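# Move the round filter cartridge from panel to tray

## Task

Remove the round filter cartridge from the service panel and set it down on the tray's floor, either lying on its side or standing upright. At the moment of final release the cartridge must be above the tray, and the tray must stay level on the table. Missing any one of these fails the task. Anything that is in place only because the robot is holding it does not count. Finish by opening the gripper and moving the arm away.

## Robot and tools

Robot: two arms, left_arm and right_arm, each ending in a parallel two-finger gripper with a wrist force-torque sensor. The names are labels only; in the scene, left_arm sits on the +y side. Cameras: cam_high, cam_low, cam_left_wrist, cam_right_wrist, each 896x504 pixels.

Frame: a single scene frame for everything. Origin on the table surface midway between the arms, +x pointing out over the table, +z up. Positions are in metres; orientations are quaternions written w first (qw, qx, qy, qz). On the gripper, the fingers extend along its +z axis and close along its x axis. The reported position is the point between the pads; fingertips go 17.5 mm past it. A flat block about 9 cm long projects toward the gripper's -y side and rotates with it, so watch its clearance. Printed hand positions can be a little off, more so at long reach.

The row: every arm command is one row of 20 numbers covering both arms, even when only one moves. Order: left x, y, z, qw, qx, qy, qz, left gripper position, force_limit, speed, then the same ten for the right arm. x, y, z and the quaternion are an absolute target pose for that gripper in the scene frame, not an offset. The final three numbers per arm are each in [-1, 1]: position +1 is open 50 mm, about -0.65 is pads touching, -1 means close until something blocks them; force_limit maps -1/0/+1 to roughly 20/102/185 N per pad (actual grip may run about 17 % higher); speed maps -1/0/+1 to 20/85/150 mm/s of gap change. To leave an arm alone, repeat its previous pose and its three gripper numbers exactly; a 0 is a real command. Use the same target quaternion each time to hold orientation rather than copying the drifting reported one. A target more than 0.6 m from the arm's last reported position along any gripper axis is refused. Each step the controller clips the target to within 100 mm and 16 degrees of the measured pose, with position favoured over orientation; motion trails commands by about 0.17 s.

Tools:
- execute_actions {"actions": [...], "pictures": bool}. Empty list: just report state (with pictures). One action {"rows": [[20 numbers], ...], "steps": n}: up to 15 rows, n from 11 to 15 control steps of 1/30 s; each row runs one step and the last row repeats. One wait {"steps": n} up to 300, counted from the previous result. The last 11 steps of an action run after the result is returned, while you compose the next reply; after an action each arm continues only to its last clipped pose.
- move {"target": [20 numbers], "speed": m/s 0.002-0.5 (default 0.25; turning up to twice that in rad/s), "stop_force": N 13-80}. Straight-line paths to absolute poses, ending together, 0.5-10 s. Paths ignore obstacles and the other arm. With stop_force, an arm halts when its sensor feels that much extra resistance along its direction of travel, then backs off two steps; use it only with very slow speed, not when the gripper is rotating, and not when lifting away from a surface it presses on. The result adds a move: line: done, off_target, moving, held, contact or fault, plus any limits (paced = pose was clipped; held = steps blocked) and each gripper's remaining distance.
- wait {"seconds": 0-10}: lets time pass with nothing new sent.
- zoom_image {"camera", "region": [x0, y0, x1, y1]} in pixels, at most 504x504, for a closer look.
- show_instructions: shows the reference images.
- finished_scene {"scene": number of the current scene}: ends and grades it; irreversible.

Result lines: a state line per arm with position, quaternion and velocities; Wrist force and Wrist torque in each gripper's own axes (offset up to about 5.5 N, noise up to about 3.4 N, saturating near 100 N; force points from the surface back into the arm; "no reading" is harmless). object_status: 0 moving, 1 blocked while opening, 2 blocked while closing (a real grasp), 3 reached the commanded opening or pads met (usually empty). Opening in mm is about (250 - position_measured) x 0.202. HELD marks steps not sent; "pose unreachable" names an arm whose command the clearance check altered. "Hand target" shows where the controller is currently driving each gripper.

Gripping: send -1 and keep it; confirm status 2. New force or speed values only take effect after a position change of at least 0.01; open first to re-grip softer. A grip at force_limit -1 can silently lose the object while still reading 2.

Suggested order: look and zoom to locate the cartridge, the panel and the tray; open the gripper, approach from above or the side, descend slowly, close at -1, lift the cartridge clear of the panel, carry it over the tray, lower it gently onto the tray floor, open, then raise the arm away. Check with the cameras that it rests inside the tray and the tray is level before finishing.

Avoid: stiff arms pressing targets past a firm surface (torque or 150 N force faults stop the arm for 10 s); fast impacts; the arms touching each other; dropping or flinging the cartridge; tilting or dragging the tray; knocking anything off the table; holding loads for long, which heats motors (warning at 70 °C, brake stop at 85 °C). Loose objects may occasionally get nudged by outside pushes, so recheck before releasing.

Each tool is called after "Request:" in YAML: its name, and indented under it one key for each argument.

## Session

Request:
show_instructions:

Reference images for this scene: manual page 1, manual page 2, manual page 3, manual page 4, manual page 5, manual page 6, manual page 7.

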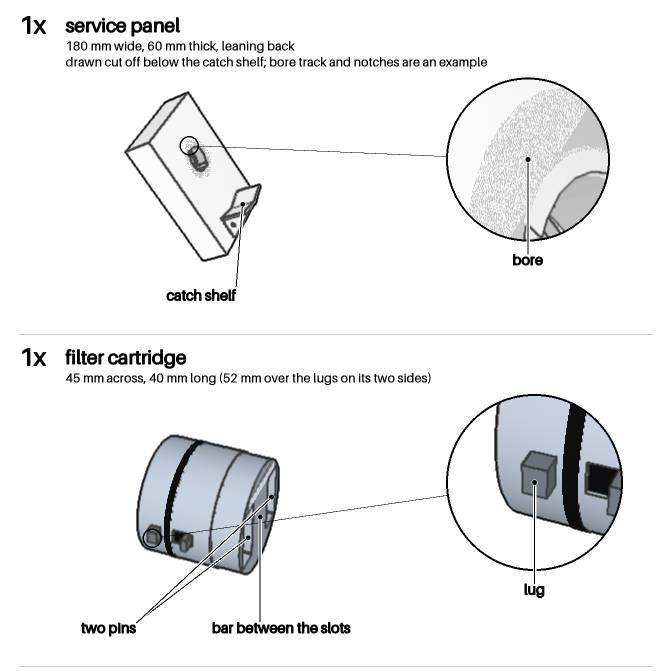

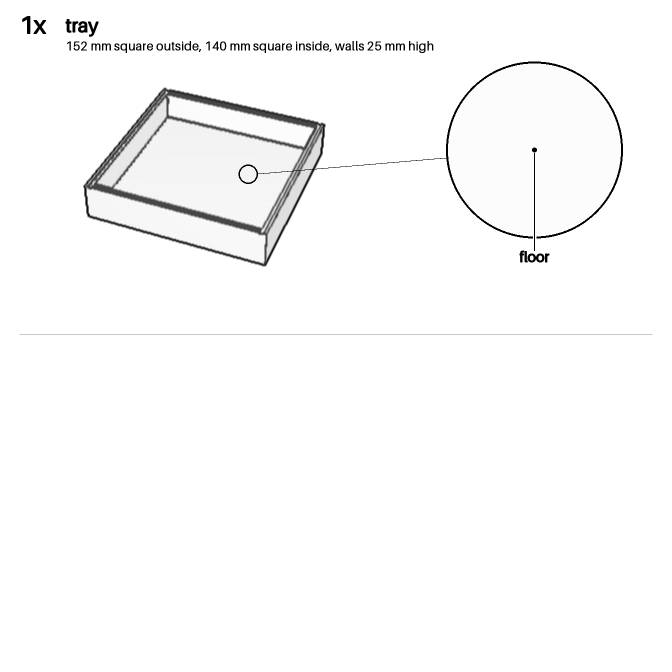

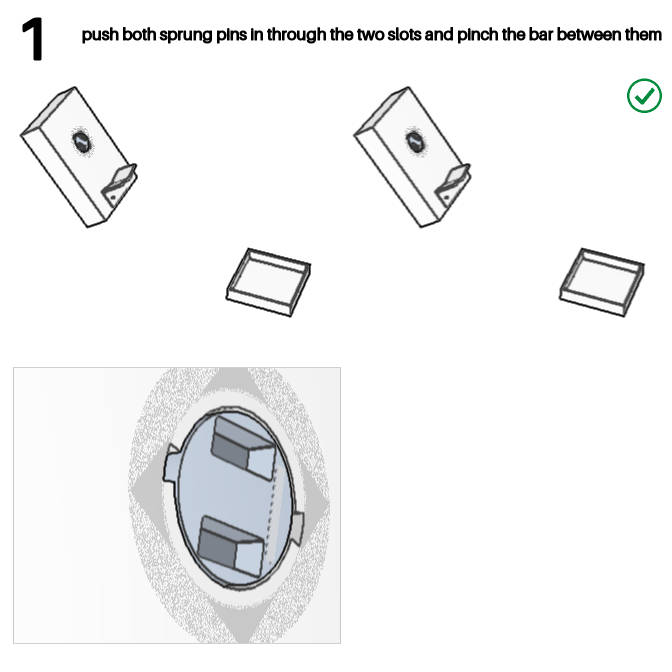

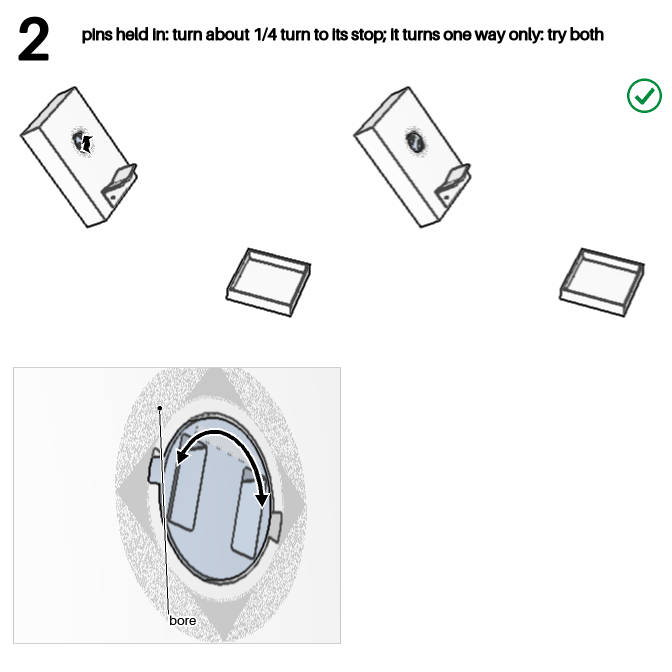

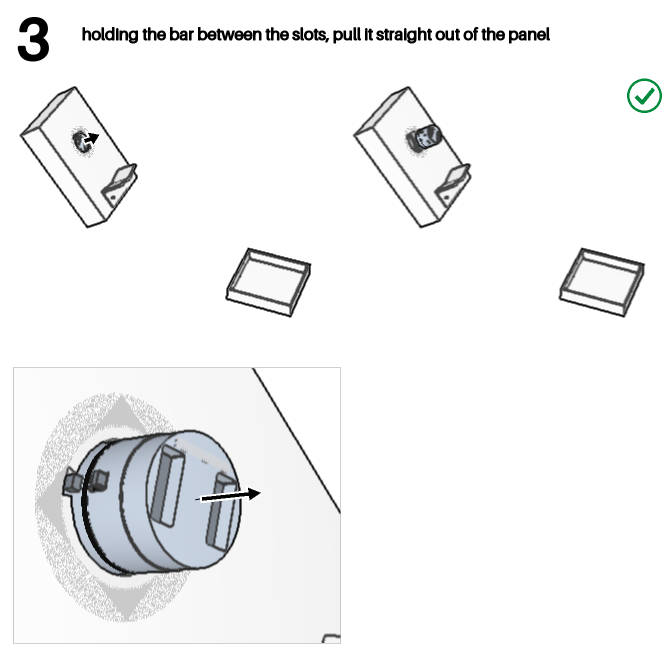

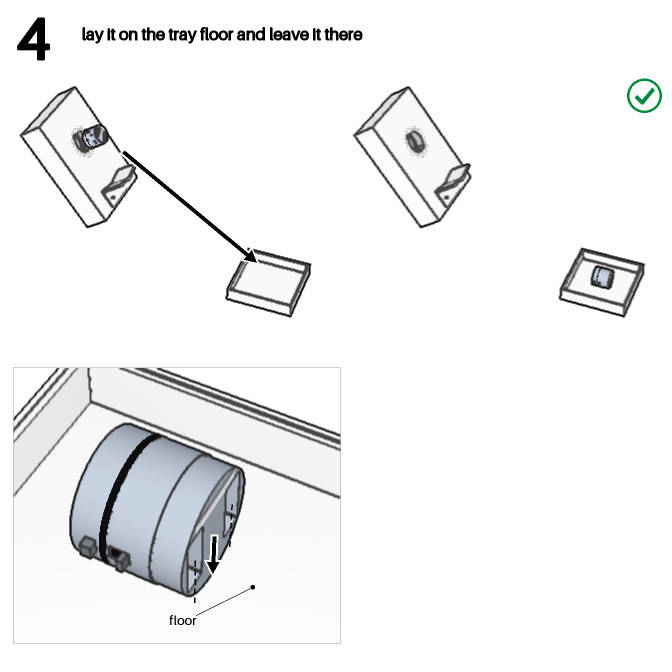

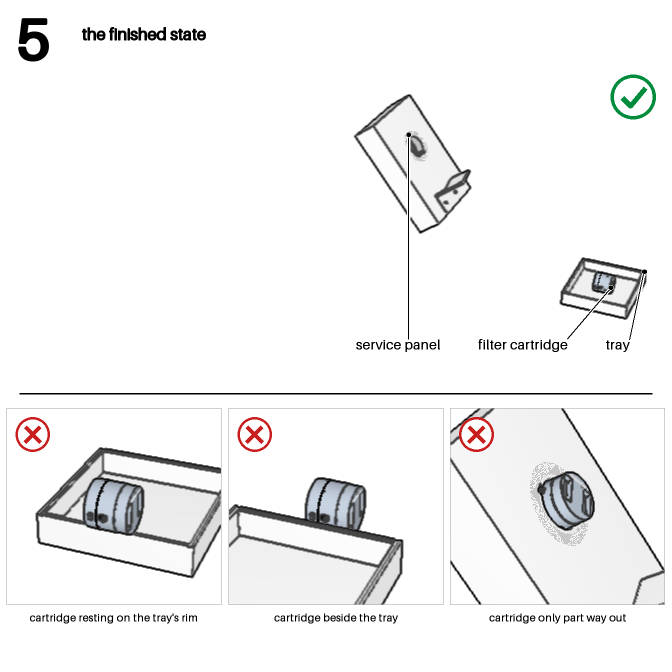

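Request:
execute_actions:
  actions: []

Scene clock: 0.00 s of 4800.00 s.
left_arm: end_effector_position=(+0.6791, +0.6778, +0.1767) position_measured=3 object_status=3 end_effector_quat_wxyz=(-0.000, +0.721, +0.693, -0.001) end_effector_velocity=(-0.000, +0.001, -0.000) end_effector_angular_velocity=(+0.000, +0.001, +0.001) | right_arm: end_effector_position=(+0.1113, +0.5472, +0.2947) position_measured=3 object_status=3 end_effector_quat_wxyz=(-0.104, -0.112, +0.910, +0.385) end_effector_velocity=(-0.000, +0.000, -0.001) end_effector_angular_velocity=(-0.001, +0.000, -0.000)
Joint positions: left_arm=[-0.279 -1.555  2.144 -2.158 -1.572 -0.282] | right_arm=[ 4.58  -2.129 -1.496 -0.325  1.912 -0.196]
Joint velocities: left_arm=[ 0.001 -0.     0.     0.001  0.     0.   ] | right_arm=[ 0.    -0.001  0.     0.001 -0.     0.001]
Wrist force (N, on the end effector, along its own x y z axes, offset not removed): no reading
Wrist torque (N m, same axes, about the end effector's origin, offset not removed): no reading
Hand target (left_arm): +0.679, +0.678, +0.177; -0.000, +0.721, +0.693, -0.001
Hand target (right_arm): +0.111, +0.547, +0.295; -0.104, -0.112, +0.910, +0.385

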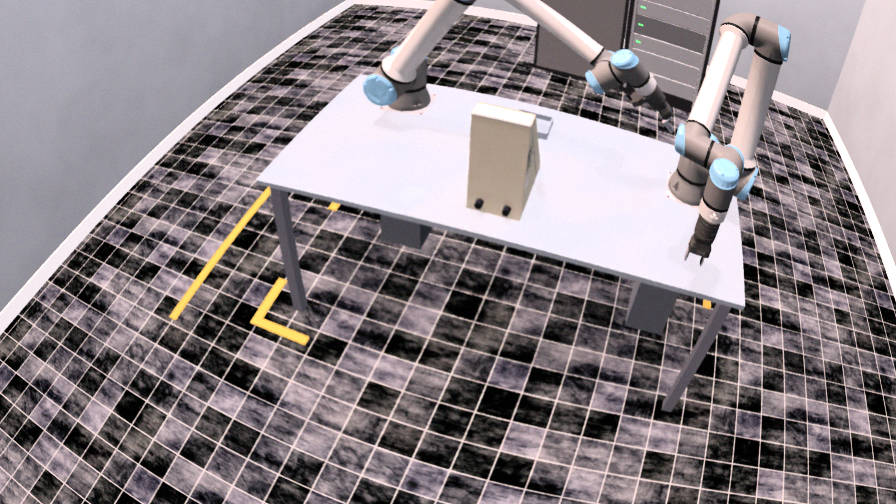

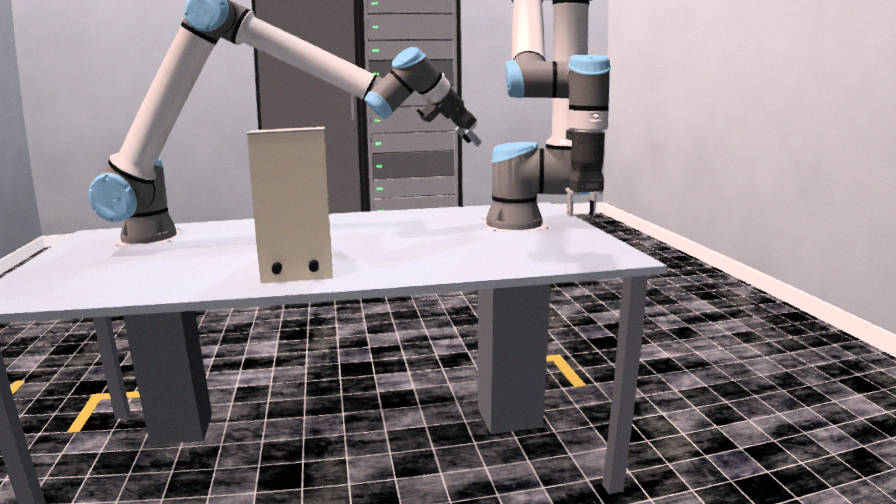

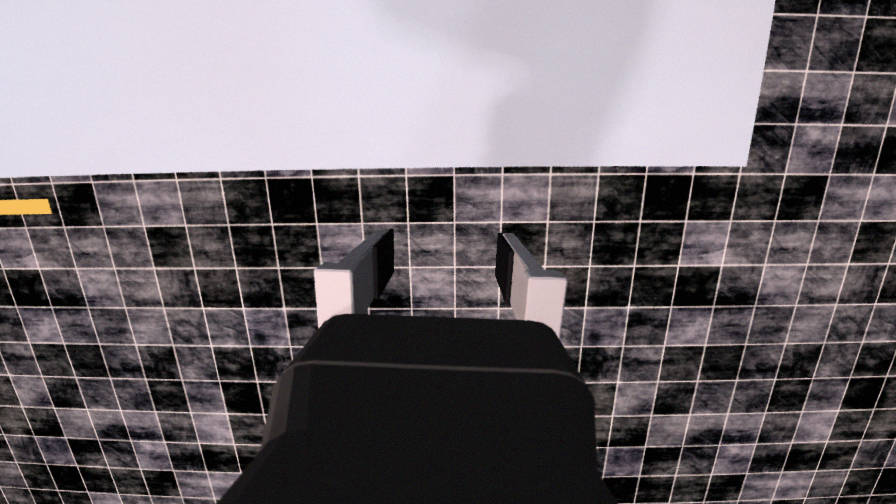

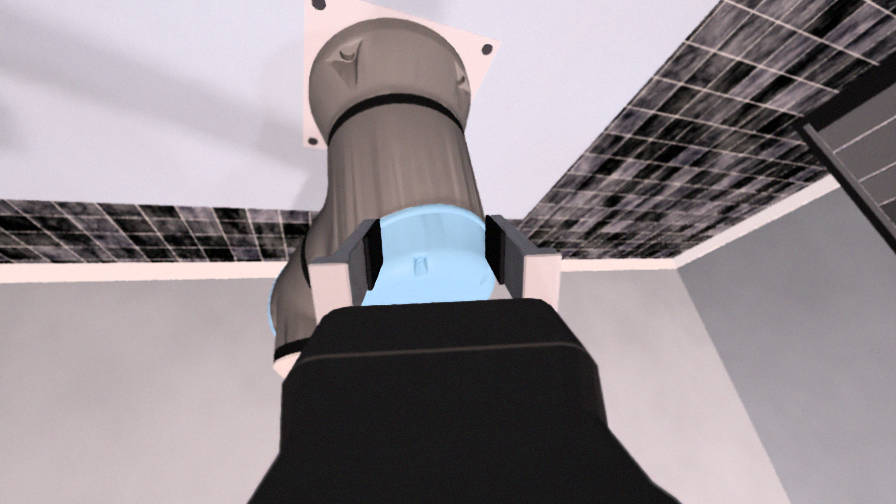

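Request:
zoom_image:
  camera: "cam_high"
  region: [440, 60, 700, 240]

Request:
zoom_image:
  camera: "cam_low"
  region: [200, 40, 560, 300]

Region (440, 60, 700, 240) of cam_high's 896x504 image, scaled by 1.938, with more detail than that image has; it fills the top 349 rows of this view, and the rest is white.

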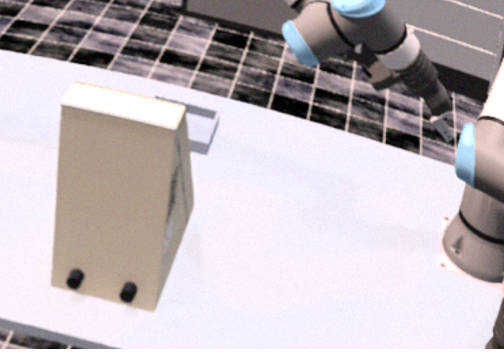

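Region (200, 40, 560, 300) of cam_low's 896x504 image, scaled by 1.400, with more detail than that image has.

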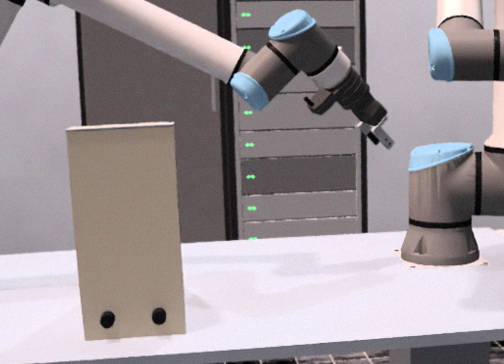

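Request:
move:
  target: [0.6791, 0.6778, 0.1767, 0.0, 0.721, 0.693, -0.001, 1, 0, 0, 0.300, 0.0, 0.350, 0.3265, -0.6272, 0.6272, -0.3265, 1, 0, 0]
  speed: 0.4

Scene clock: 6.50 s of 4800.00 s.
left_arm: end_effector_position=(+0.6791, +0.6778, +0.1767) position_measured=3 object_status=3 end_effector_quat_wxyz=(-0.000, +0.721, +0.693, -0.001) end_effector_velocity=(+0.000, +0.000, +0.001) end_effector_angular_velocity=(+0.000, -0.002, -0.001) | right_arm: end_effector_position=(+0.2994, -0.0001, +0.3497) position_measured=3 object_status=3 end_effector_quat_wxyz=(-0.327, +0.627, -0.628, +0.326) end_effector_velocity=(+0.000, -0.003, +0.000) end_effector_angular_velocity=(-0.003, -0.007, +0.005)
Joint positions: left_arm=[-0.279 -1.555  2.143 -2.158 -1.573 -0.282] | right_arm=[ 4.802 -1.394 -2.221 -1.284  0.623 -1.34 ]
Joint velocities: left_arm=[-0.    -0.001 -0.    -0.001  0.001  0.001] | right_arm=[ 0.002  0.005 -0.007  0.    -0.007 -0.003]
Wrist force (N, on the end effector, along its own x y z axes, offset not removed): left_arm=[1.3 -2.3 -6.3] | right_arm=[-1.0 2.6 -1.4]
Wrist torque (N m, same axes, about the end effector's origin, offset not removed): left_arm=[-0.60 -0.15 0.07] | right_arm=[0.53 0.66 -0.39]
Hand target (left_arm): +0.679, +0.678, +0.177; -0.000, +0.721, +0.693, -0.001
Hand target (right_arm): +0.299, -0.000, +0.350; -0.327, +0.627, -0.627, +0.326
Off the commanded pose (left_arm): 0.000 m, 0 deg.
Off the commanded pose (right_arm): 0.001 m, 0 deg.
Kept back: nothing.
After step 90, 0.17 s passed at rest.
move: done

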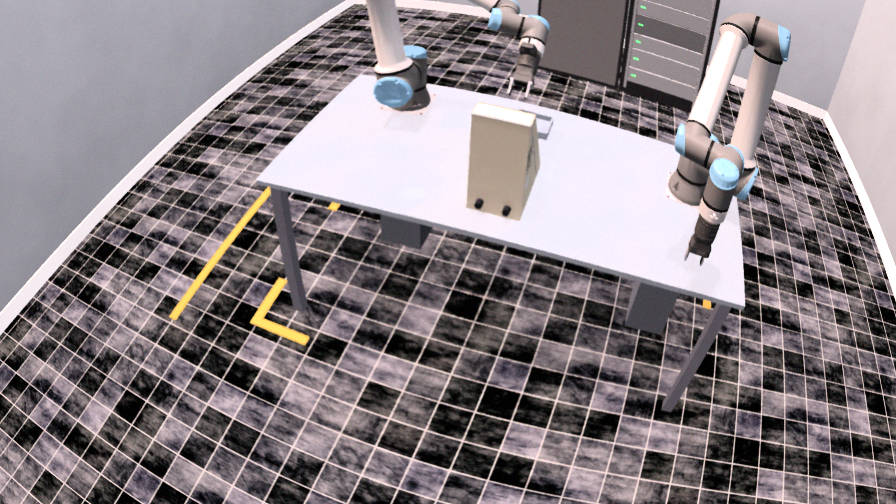

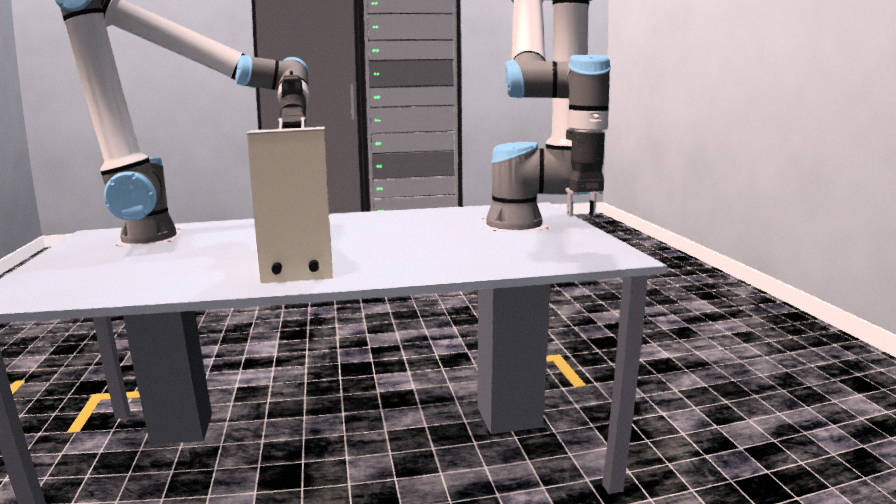

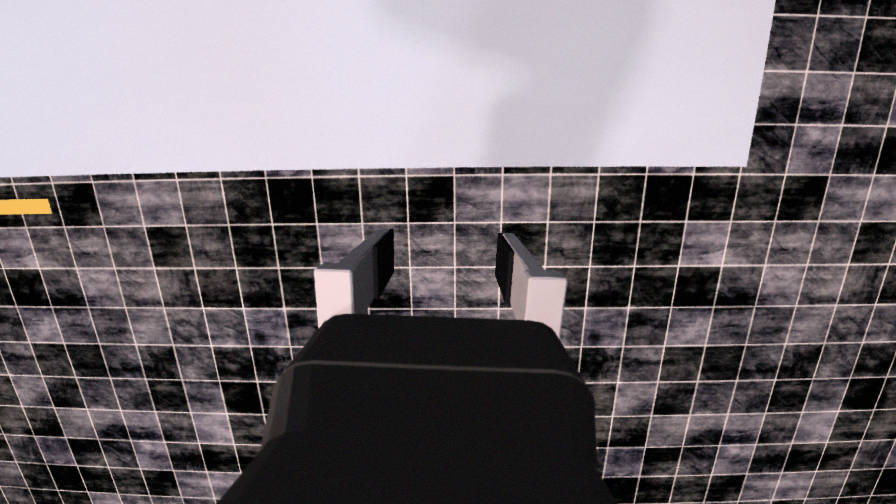

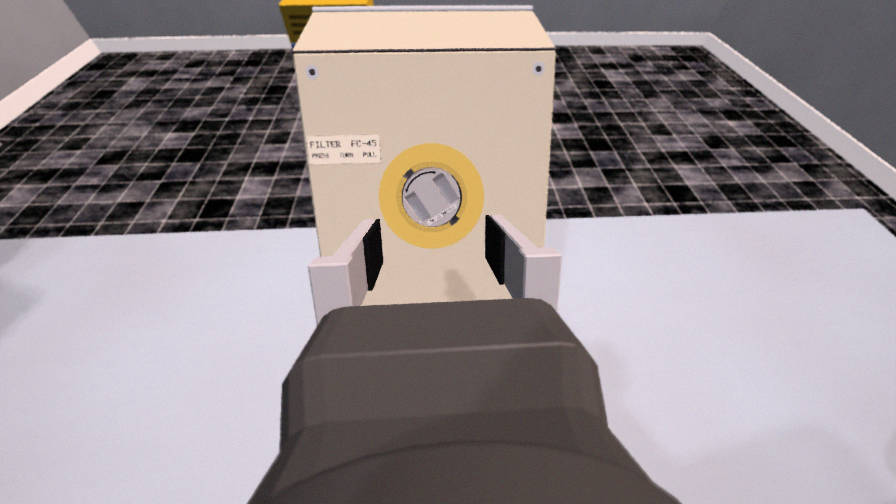

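Request:
zoom_image:
  camera: "cam_right_wrist"
  region: [352, 130, 520, 298]

Request:
zoom_image:
  camera: "cam_right_wrist"
  region: [270, 0, 590, 320]

Region (352, 130, 520, 298) of cam_right_wrist's 896x504 image, scaled by 3.000, with more detail than that image has.

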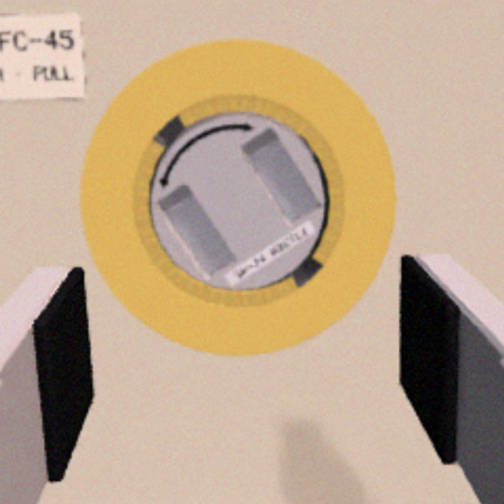

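Region (270, 0, 590, 320) of cam_right_wrist's 896x504 image, scaled by 1.575, with more detail than that image has.

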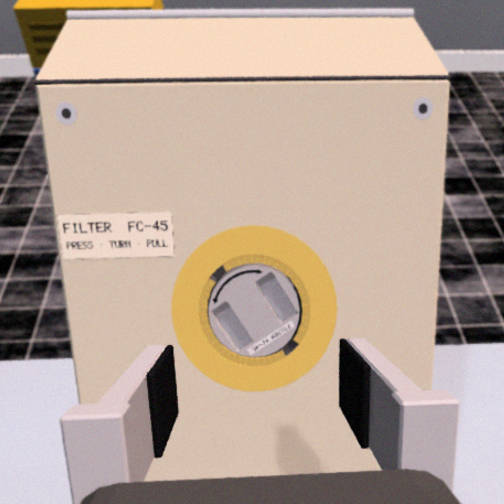

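Request:
zoom_image:
  camera: "cam_right_wrist"
  region: [280, 30, 340, 270]

Request:
zoom_image:
  camera: "cam_right_wrist"
  region: [520, 30, 580, 270]

Region (280, 30, 340, 270) of cam_right_wrist's 896x504 image, scaled by 2.100, with more detail than that image has; it fills the left 126 columns of this view, and the rest is white.

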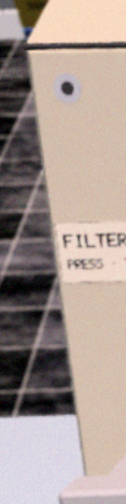

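Region (520, 30, 580, 270) of cam_right_wrist's 896x504 image, scaled by 2.100, with more detail than that image has; it fills the left 126 columns of this view, and the rest is white.

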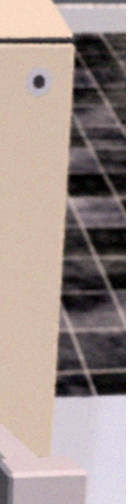

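Request:
zoom_image:
  camera: "cam_right_wrist"
  region: [280, 36, 322, 78]

Request:
zoom_image:
  camera: "cam_right_wrist"
  region: [528, 36, 570, 78]

Request:
zoom_image:
  camera: "cam_right_wrist"
  region: [300, 218, 342, 260]

Request:
zoom_image:
  camera: "cam_right_wrist"
  region: [528, 218, 570, 260]

Region (280, 36, 322, 78) of cam_right_wrist's 896x504 image, scaled by 12.000, with more detail than that image has.

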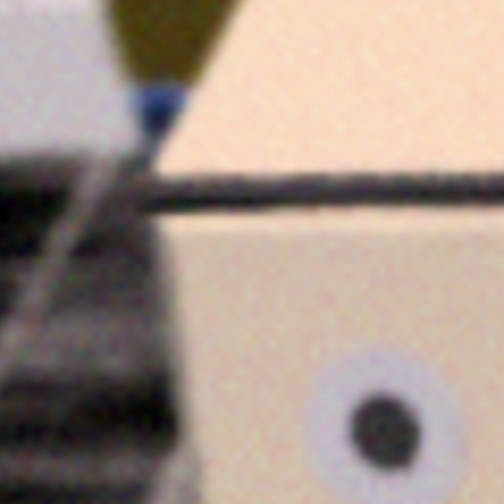

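Region (528, 36, 570, 78) of cam_right_wrist's 896x504 image, scaled by 12.000, with more detail than that image has.

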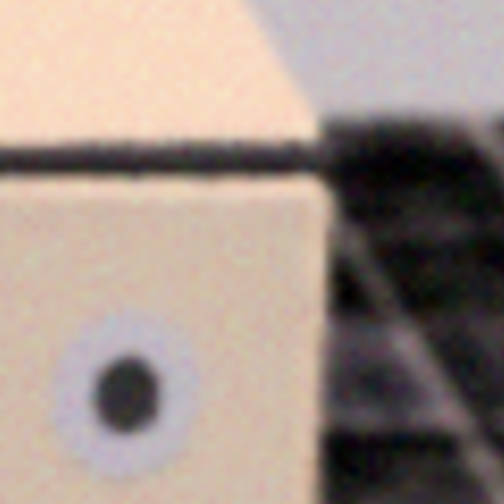

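Region (300, 218, 342, 260) of cam_right_wrist's 896x504 image, scaled by 12.000, with more detail than that image has.

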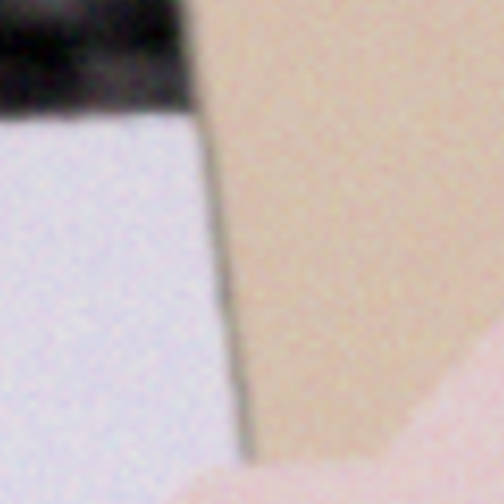

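Region (528, 218, 570, 260) of cam_right_wrist's 896x504 image, scaled by 12.000, with more detail than that image has.

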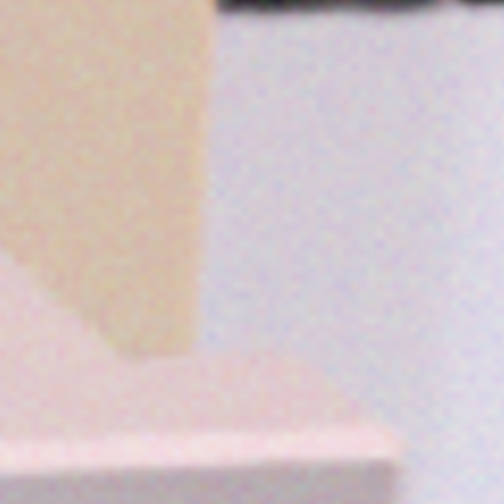

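Request:
move:
  target: [0.6791, 0.6778, 0.1767, 0.0, 0.721, 0.693, -0.001, 1, 0, 0, 0.3648, 0.0005, 0.3106, 0.22842, -0.77086, 0.43880, -0.40128, -0.02, 0, 0]
  speed: 0.3

Scene clock: 15.60 s of 4800.00 s.
left_arm: end_effector_position=(+0.6791, +0.6778, +0.1767) position_measured=3 object_status=3 end_effector_quat_wxyz=(-0.000, +0.721, +0.693, -0.001) end_effector_velocity=(-0.001, +0.000, -0.001) end_effector_angular_velocity=(+0.000, +0.002, +0.001) | right_arm: end_effector_position=(+0.3646, +0.0004, +0.3107) position_measured=155 object_status=3 end_effector_quat_wxyz=(-0.228, +0.770, -0.439, +0.401) end_effector_velocity=(+0.001, +0.000, -0.000) end_effector_angular_velocity=(-0.004, +0.003, +0.011)
Joint positions: left_arm=[-0.279 -1.555  2.143 -2.158 -1.573 -0.282] | right_arm=[ 4.675 -1.462 -2.282 -0.979  0.611 -2.093]
Joint velocities: left_arm=[ 0.     0.001  0.002 -0.001 -0.    -0.   ] | right_arm=[-0.004  0.001 -0.004  0.021  0.002 -0.027]
Wrist force (N, on the end effector, along its own x y z axes, offset not removed): left_arm=[-1.4 -0.5 -4.9] | right_arm=[-1.9 -2.1 -1.0]
Wrist torque (N m, same axes, about the end effector's origin, offset not removed): left_arm=[-0.19 0.26 0.19] | right_arm=[-0.61 0.48 -0.22]
Hand target (left_arm): +0.679, +0.678, +0.177; -0.000, +0.721, +0.693, -0.001
Hand target (right_arm): +0.365, +0.000, +0.311; -0.228, +0.771, -0.439, +0.401
Off the commanded pose (left_arm): 0.000 m, 0 deg.
Off the commanded pose (right_arm): 0.000 m, 0 deg.
Kept back: nothing.
After step 90, 4.60 s passed at rest.
move: done

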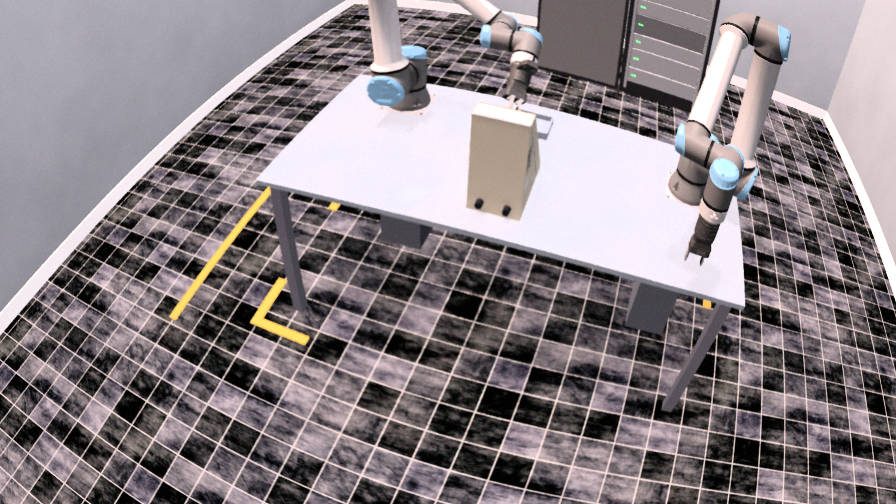

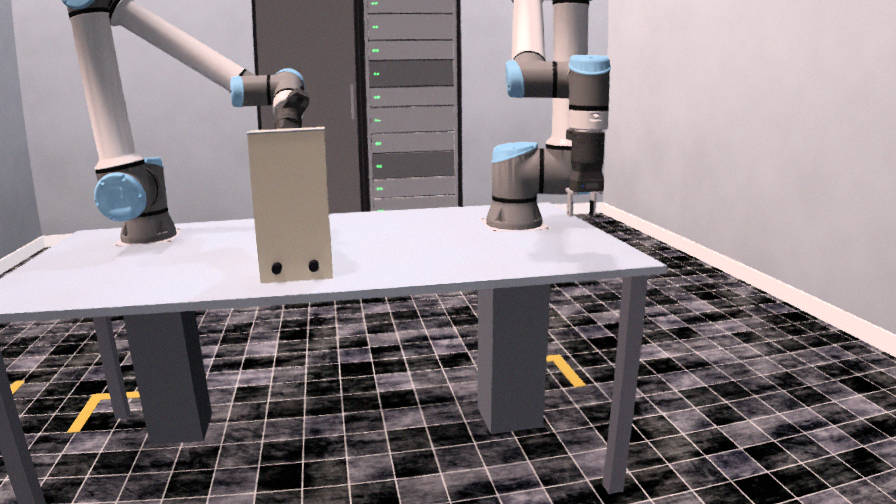

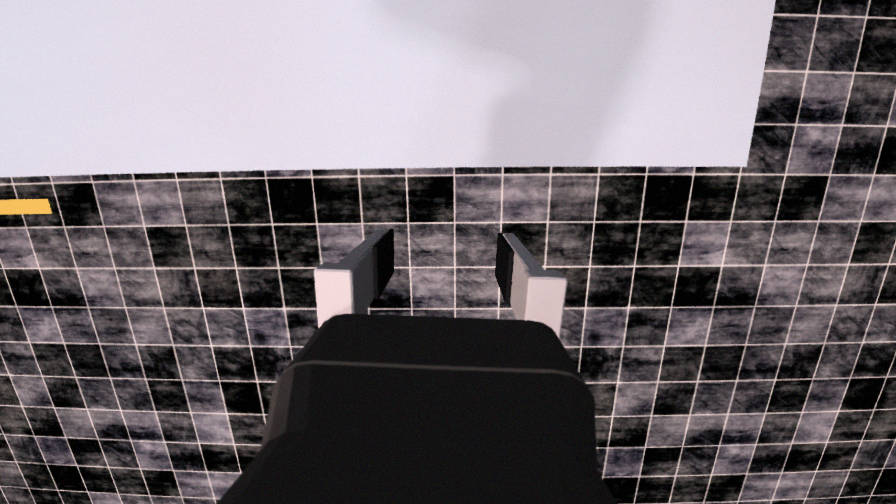

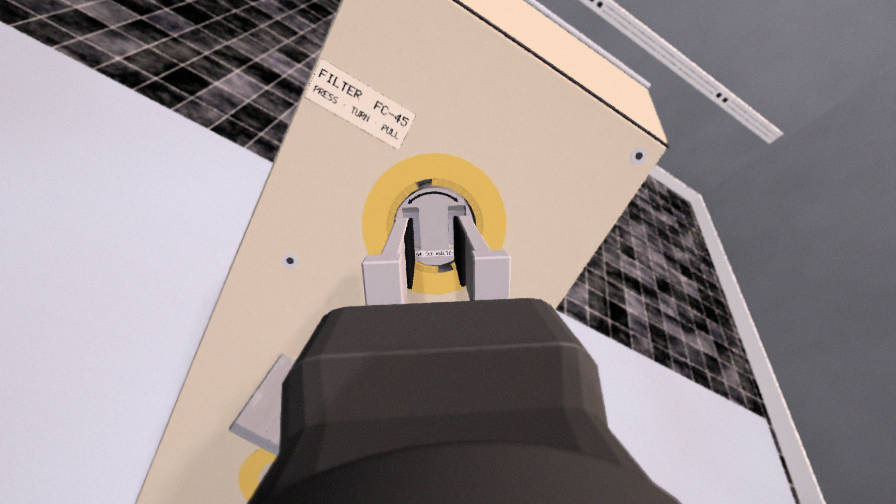

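Request:
zoom_image:
  camera: "cam_right_wrist"
  region: [352, 140, 520, 308]

Request:
zoom_image:
  camera: "cam_right_wrist"
  region: [384, 176, 484, 276]

Region (352, 140, 520, 308) of cam_right_wrist's 896x504 image, scaled by 3.000, with more detail than that image has.

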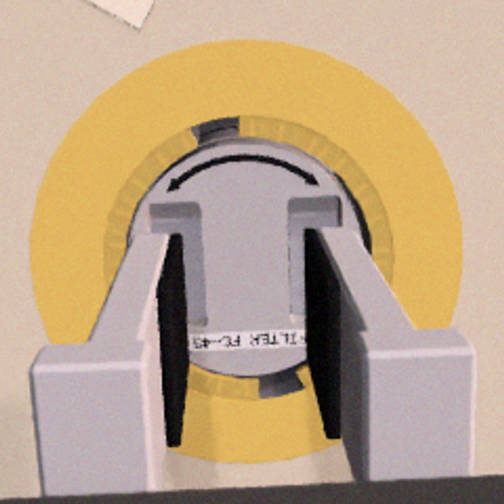

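Region (384, 176, 484, 276) of cam_right_wrist's 896x504 image, scaled by 5.040, with more detail than that image has.

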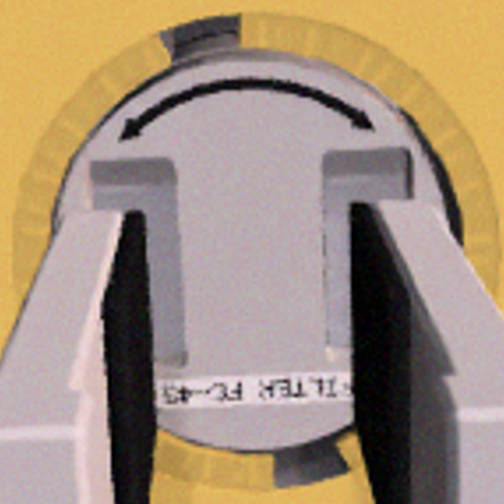

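Request:
move:
  target: [0.6791, 0.6778, 0.1767, 0.0, 0.721, 0.693, -0.001, 1, 0, 0, 0.38354, -0.0001, 0.29721, 0.22842, -0.77086, 0.43880, -0.40128, -0.02, 0, 0]
  speed: 0.05

Scene clock: 19.57 s of 4800.00 s.
left_arm: end_effector_position=(+0.6791, +0.6778, +0.1767) position_measured=3 object_status=3 end_effector_quat_wxyz=(-0.000, +0.721, +0.693, -0.001) end_effector_velocity=(-0.000, +0.000, -0.001) end_effector_angular_velocity=(+0.000, +0.002, +0.003) | right_arm: end_effector_position=(+0.3833, -0.0001, +0.2974) position_measured=155 object_status=3 end_effector_quat_wxyz=(-0.228, +0.771, -0.439, +0.401) end_effector_velocity=(+0.002, +0.000, -0.002) end_effector_angular_velocity=(-0.001, +0.000, +0.001)
Joint positions: left_arm=[-0.279 -1.555  2.143 -2.158 -1.573 -0.282] | right_arm=[ 4.64  -1.496 -2.294 -0.881  0.611 -2.158]
Joint velocities: left_arm=[ 0.001  0.002  0.     0.    -0.    -0.002] | right_arm=[-0.004 -0.005 -0.001  0.012  0.    -0.009]
Wrist force (N, on the end effector, along its own x y z axes, offset not removed): left_arm=[-2.0 0.5 -7.6] | right_arm=[-0.7 1.9 -1.8]
Wrist torque (N m, same axes, about the end effector's origin, offset not removed): left_arm=[-0.02 0.38 0.28] | right_arm=[0.01 0.26 -0.48]
Hand target (left_arm): +0.679, +0.678, +0.177; -0.000, +0.721, +0.693, -0.001
Hand target (right_arm): +0.384, -0.000, +0.297; -0.228, +0.771, -0.439, +0.401
Off the commanded pose (left_arm): 0.000 m, 0 deg.
Off the commanded pose (right_arm): 0.000 m, 0 deg.
Kept back: nothing.
After step 90, 0.10 s passed at rest.
move: done

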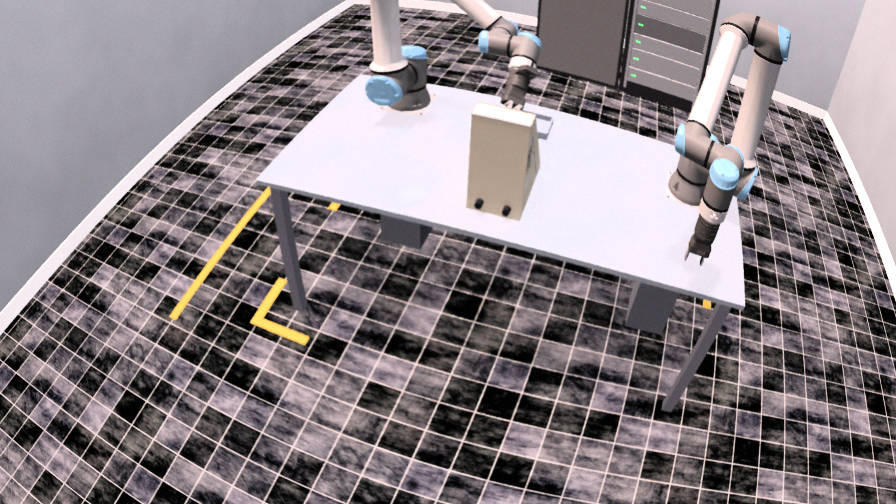

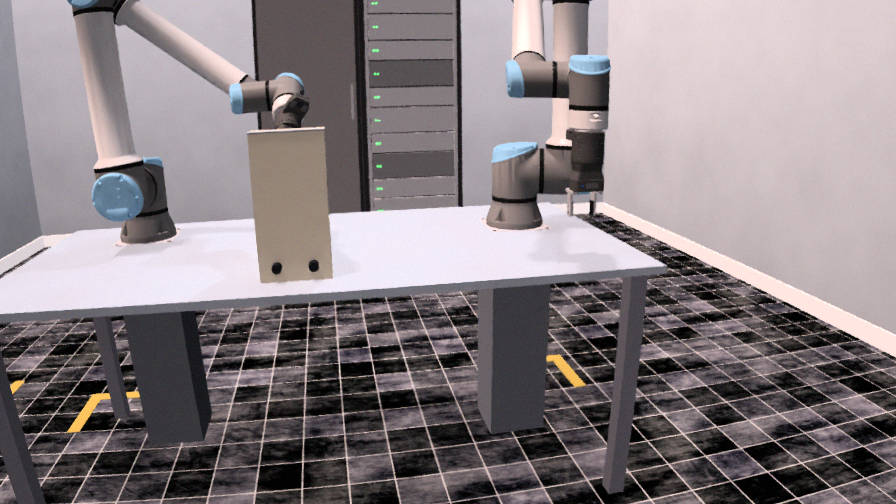

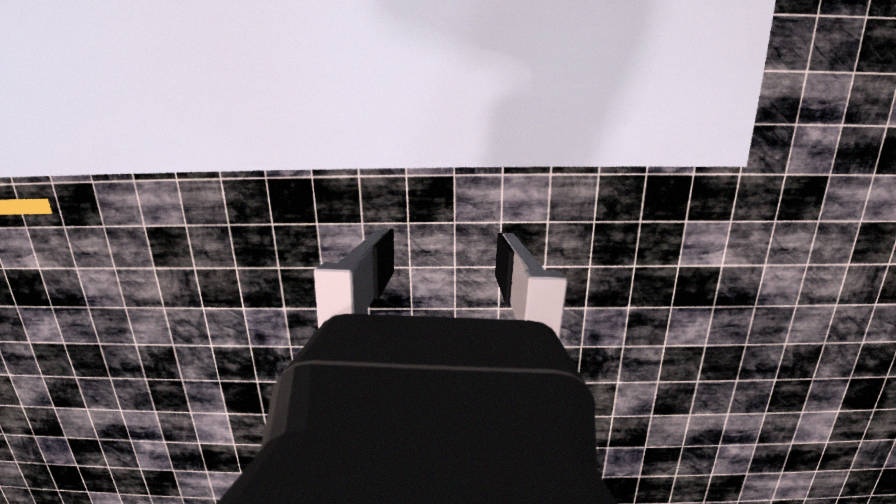

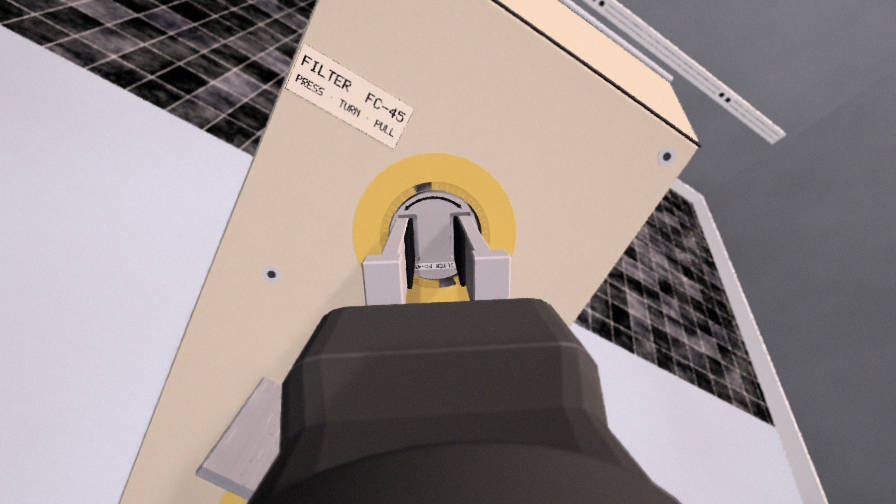

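Request:
zoom_image:
  camera: "cam_right_wrist"
  region: [384, 186, 484, 286]

Request:
zoom_image:
  camera: "cam_right_wrist"
  region: [342, 140, 526, 324]

Region (384, 186, 484, 286) of cam_right_wrist's 896x504 image, scaled by 5.040, with more detail than that image has.

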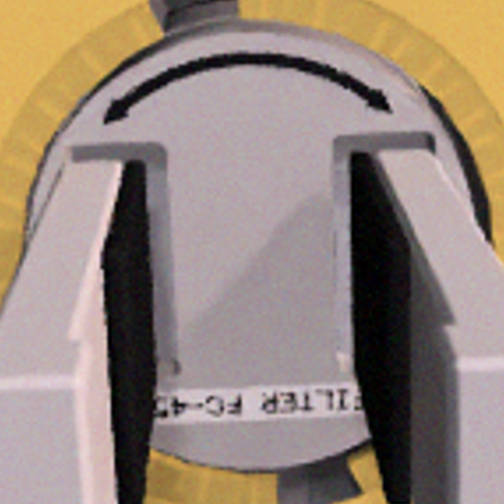

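Region (342, 140, 526, 324) of cam_right_wrist's 896x504 image, scaled by 2.739, with more detail than that image has.

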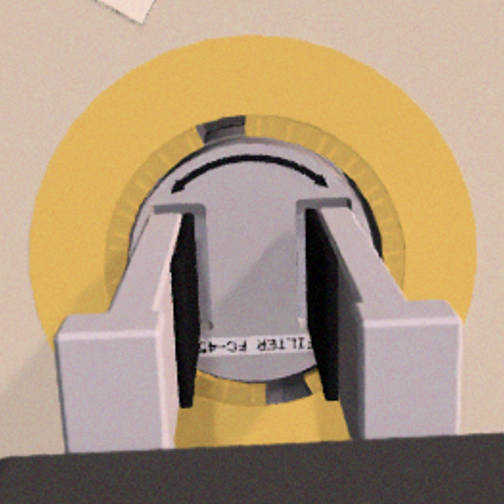

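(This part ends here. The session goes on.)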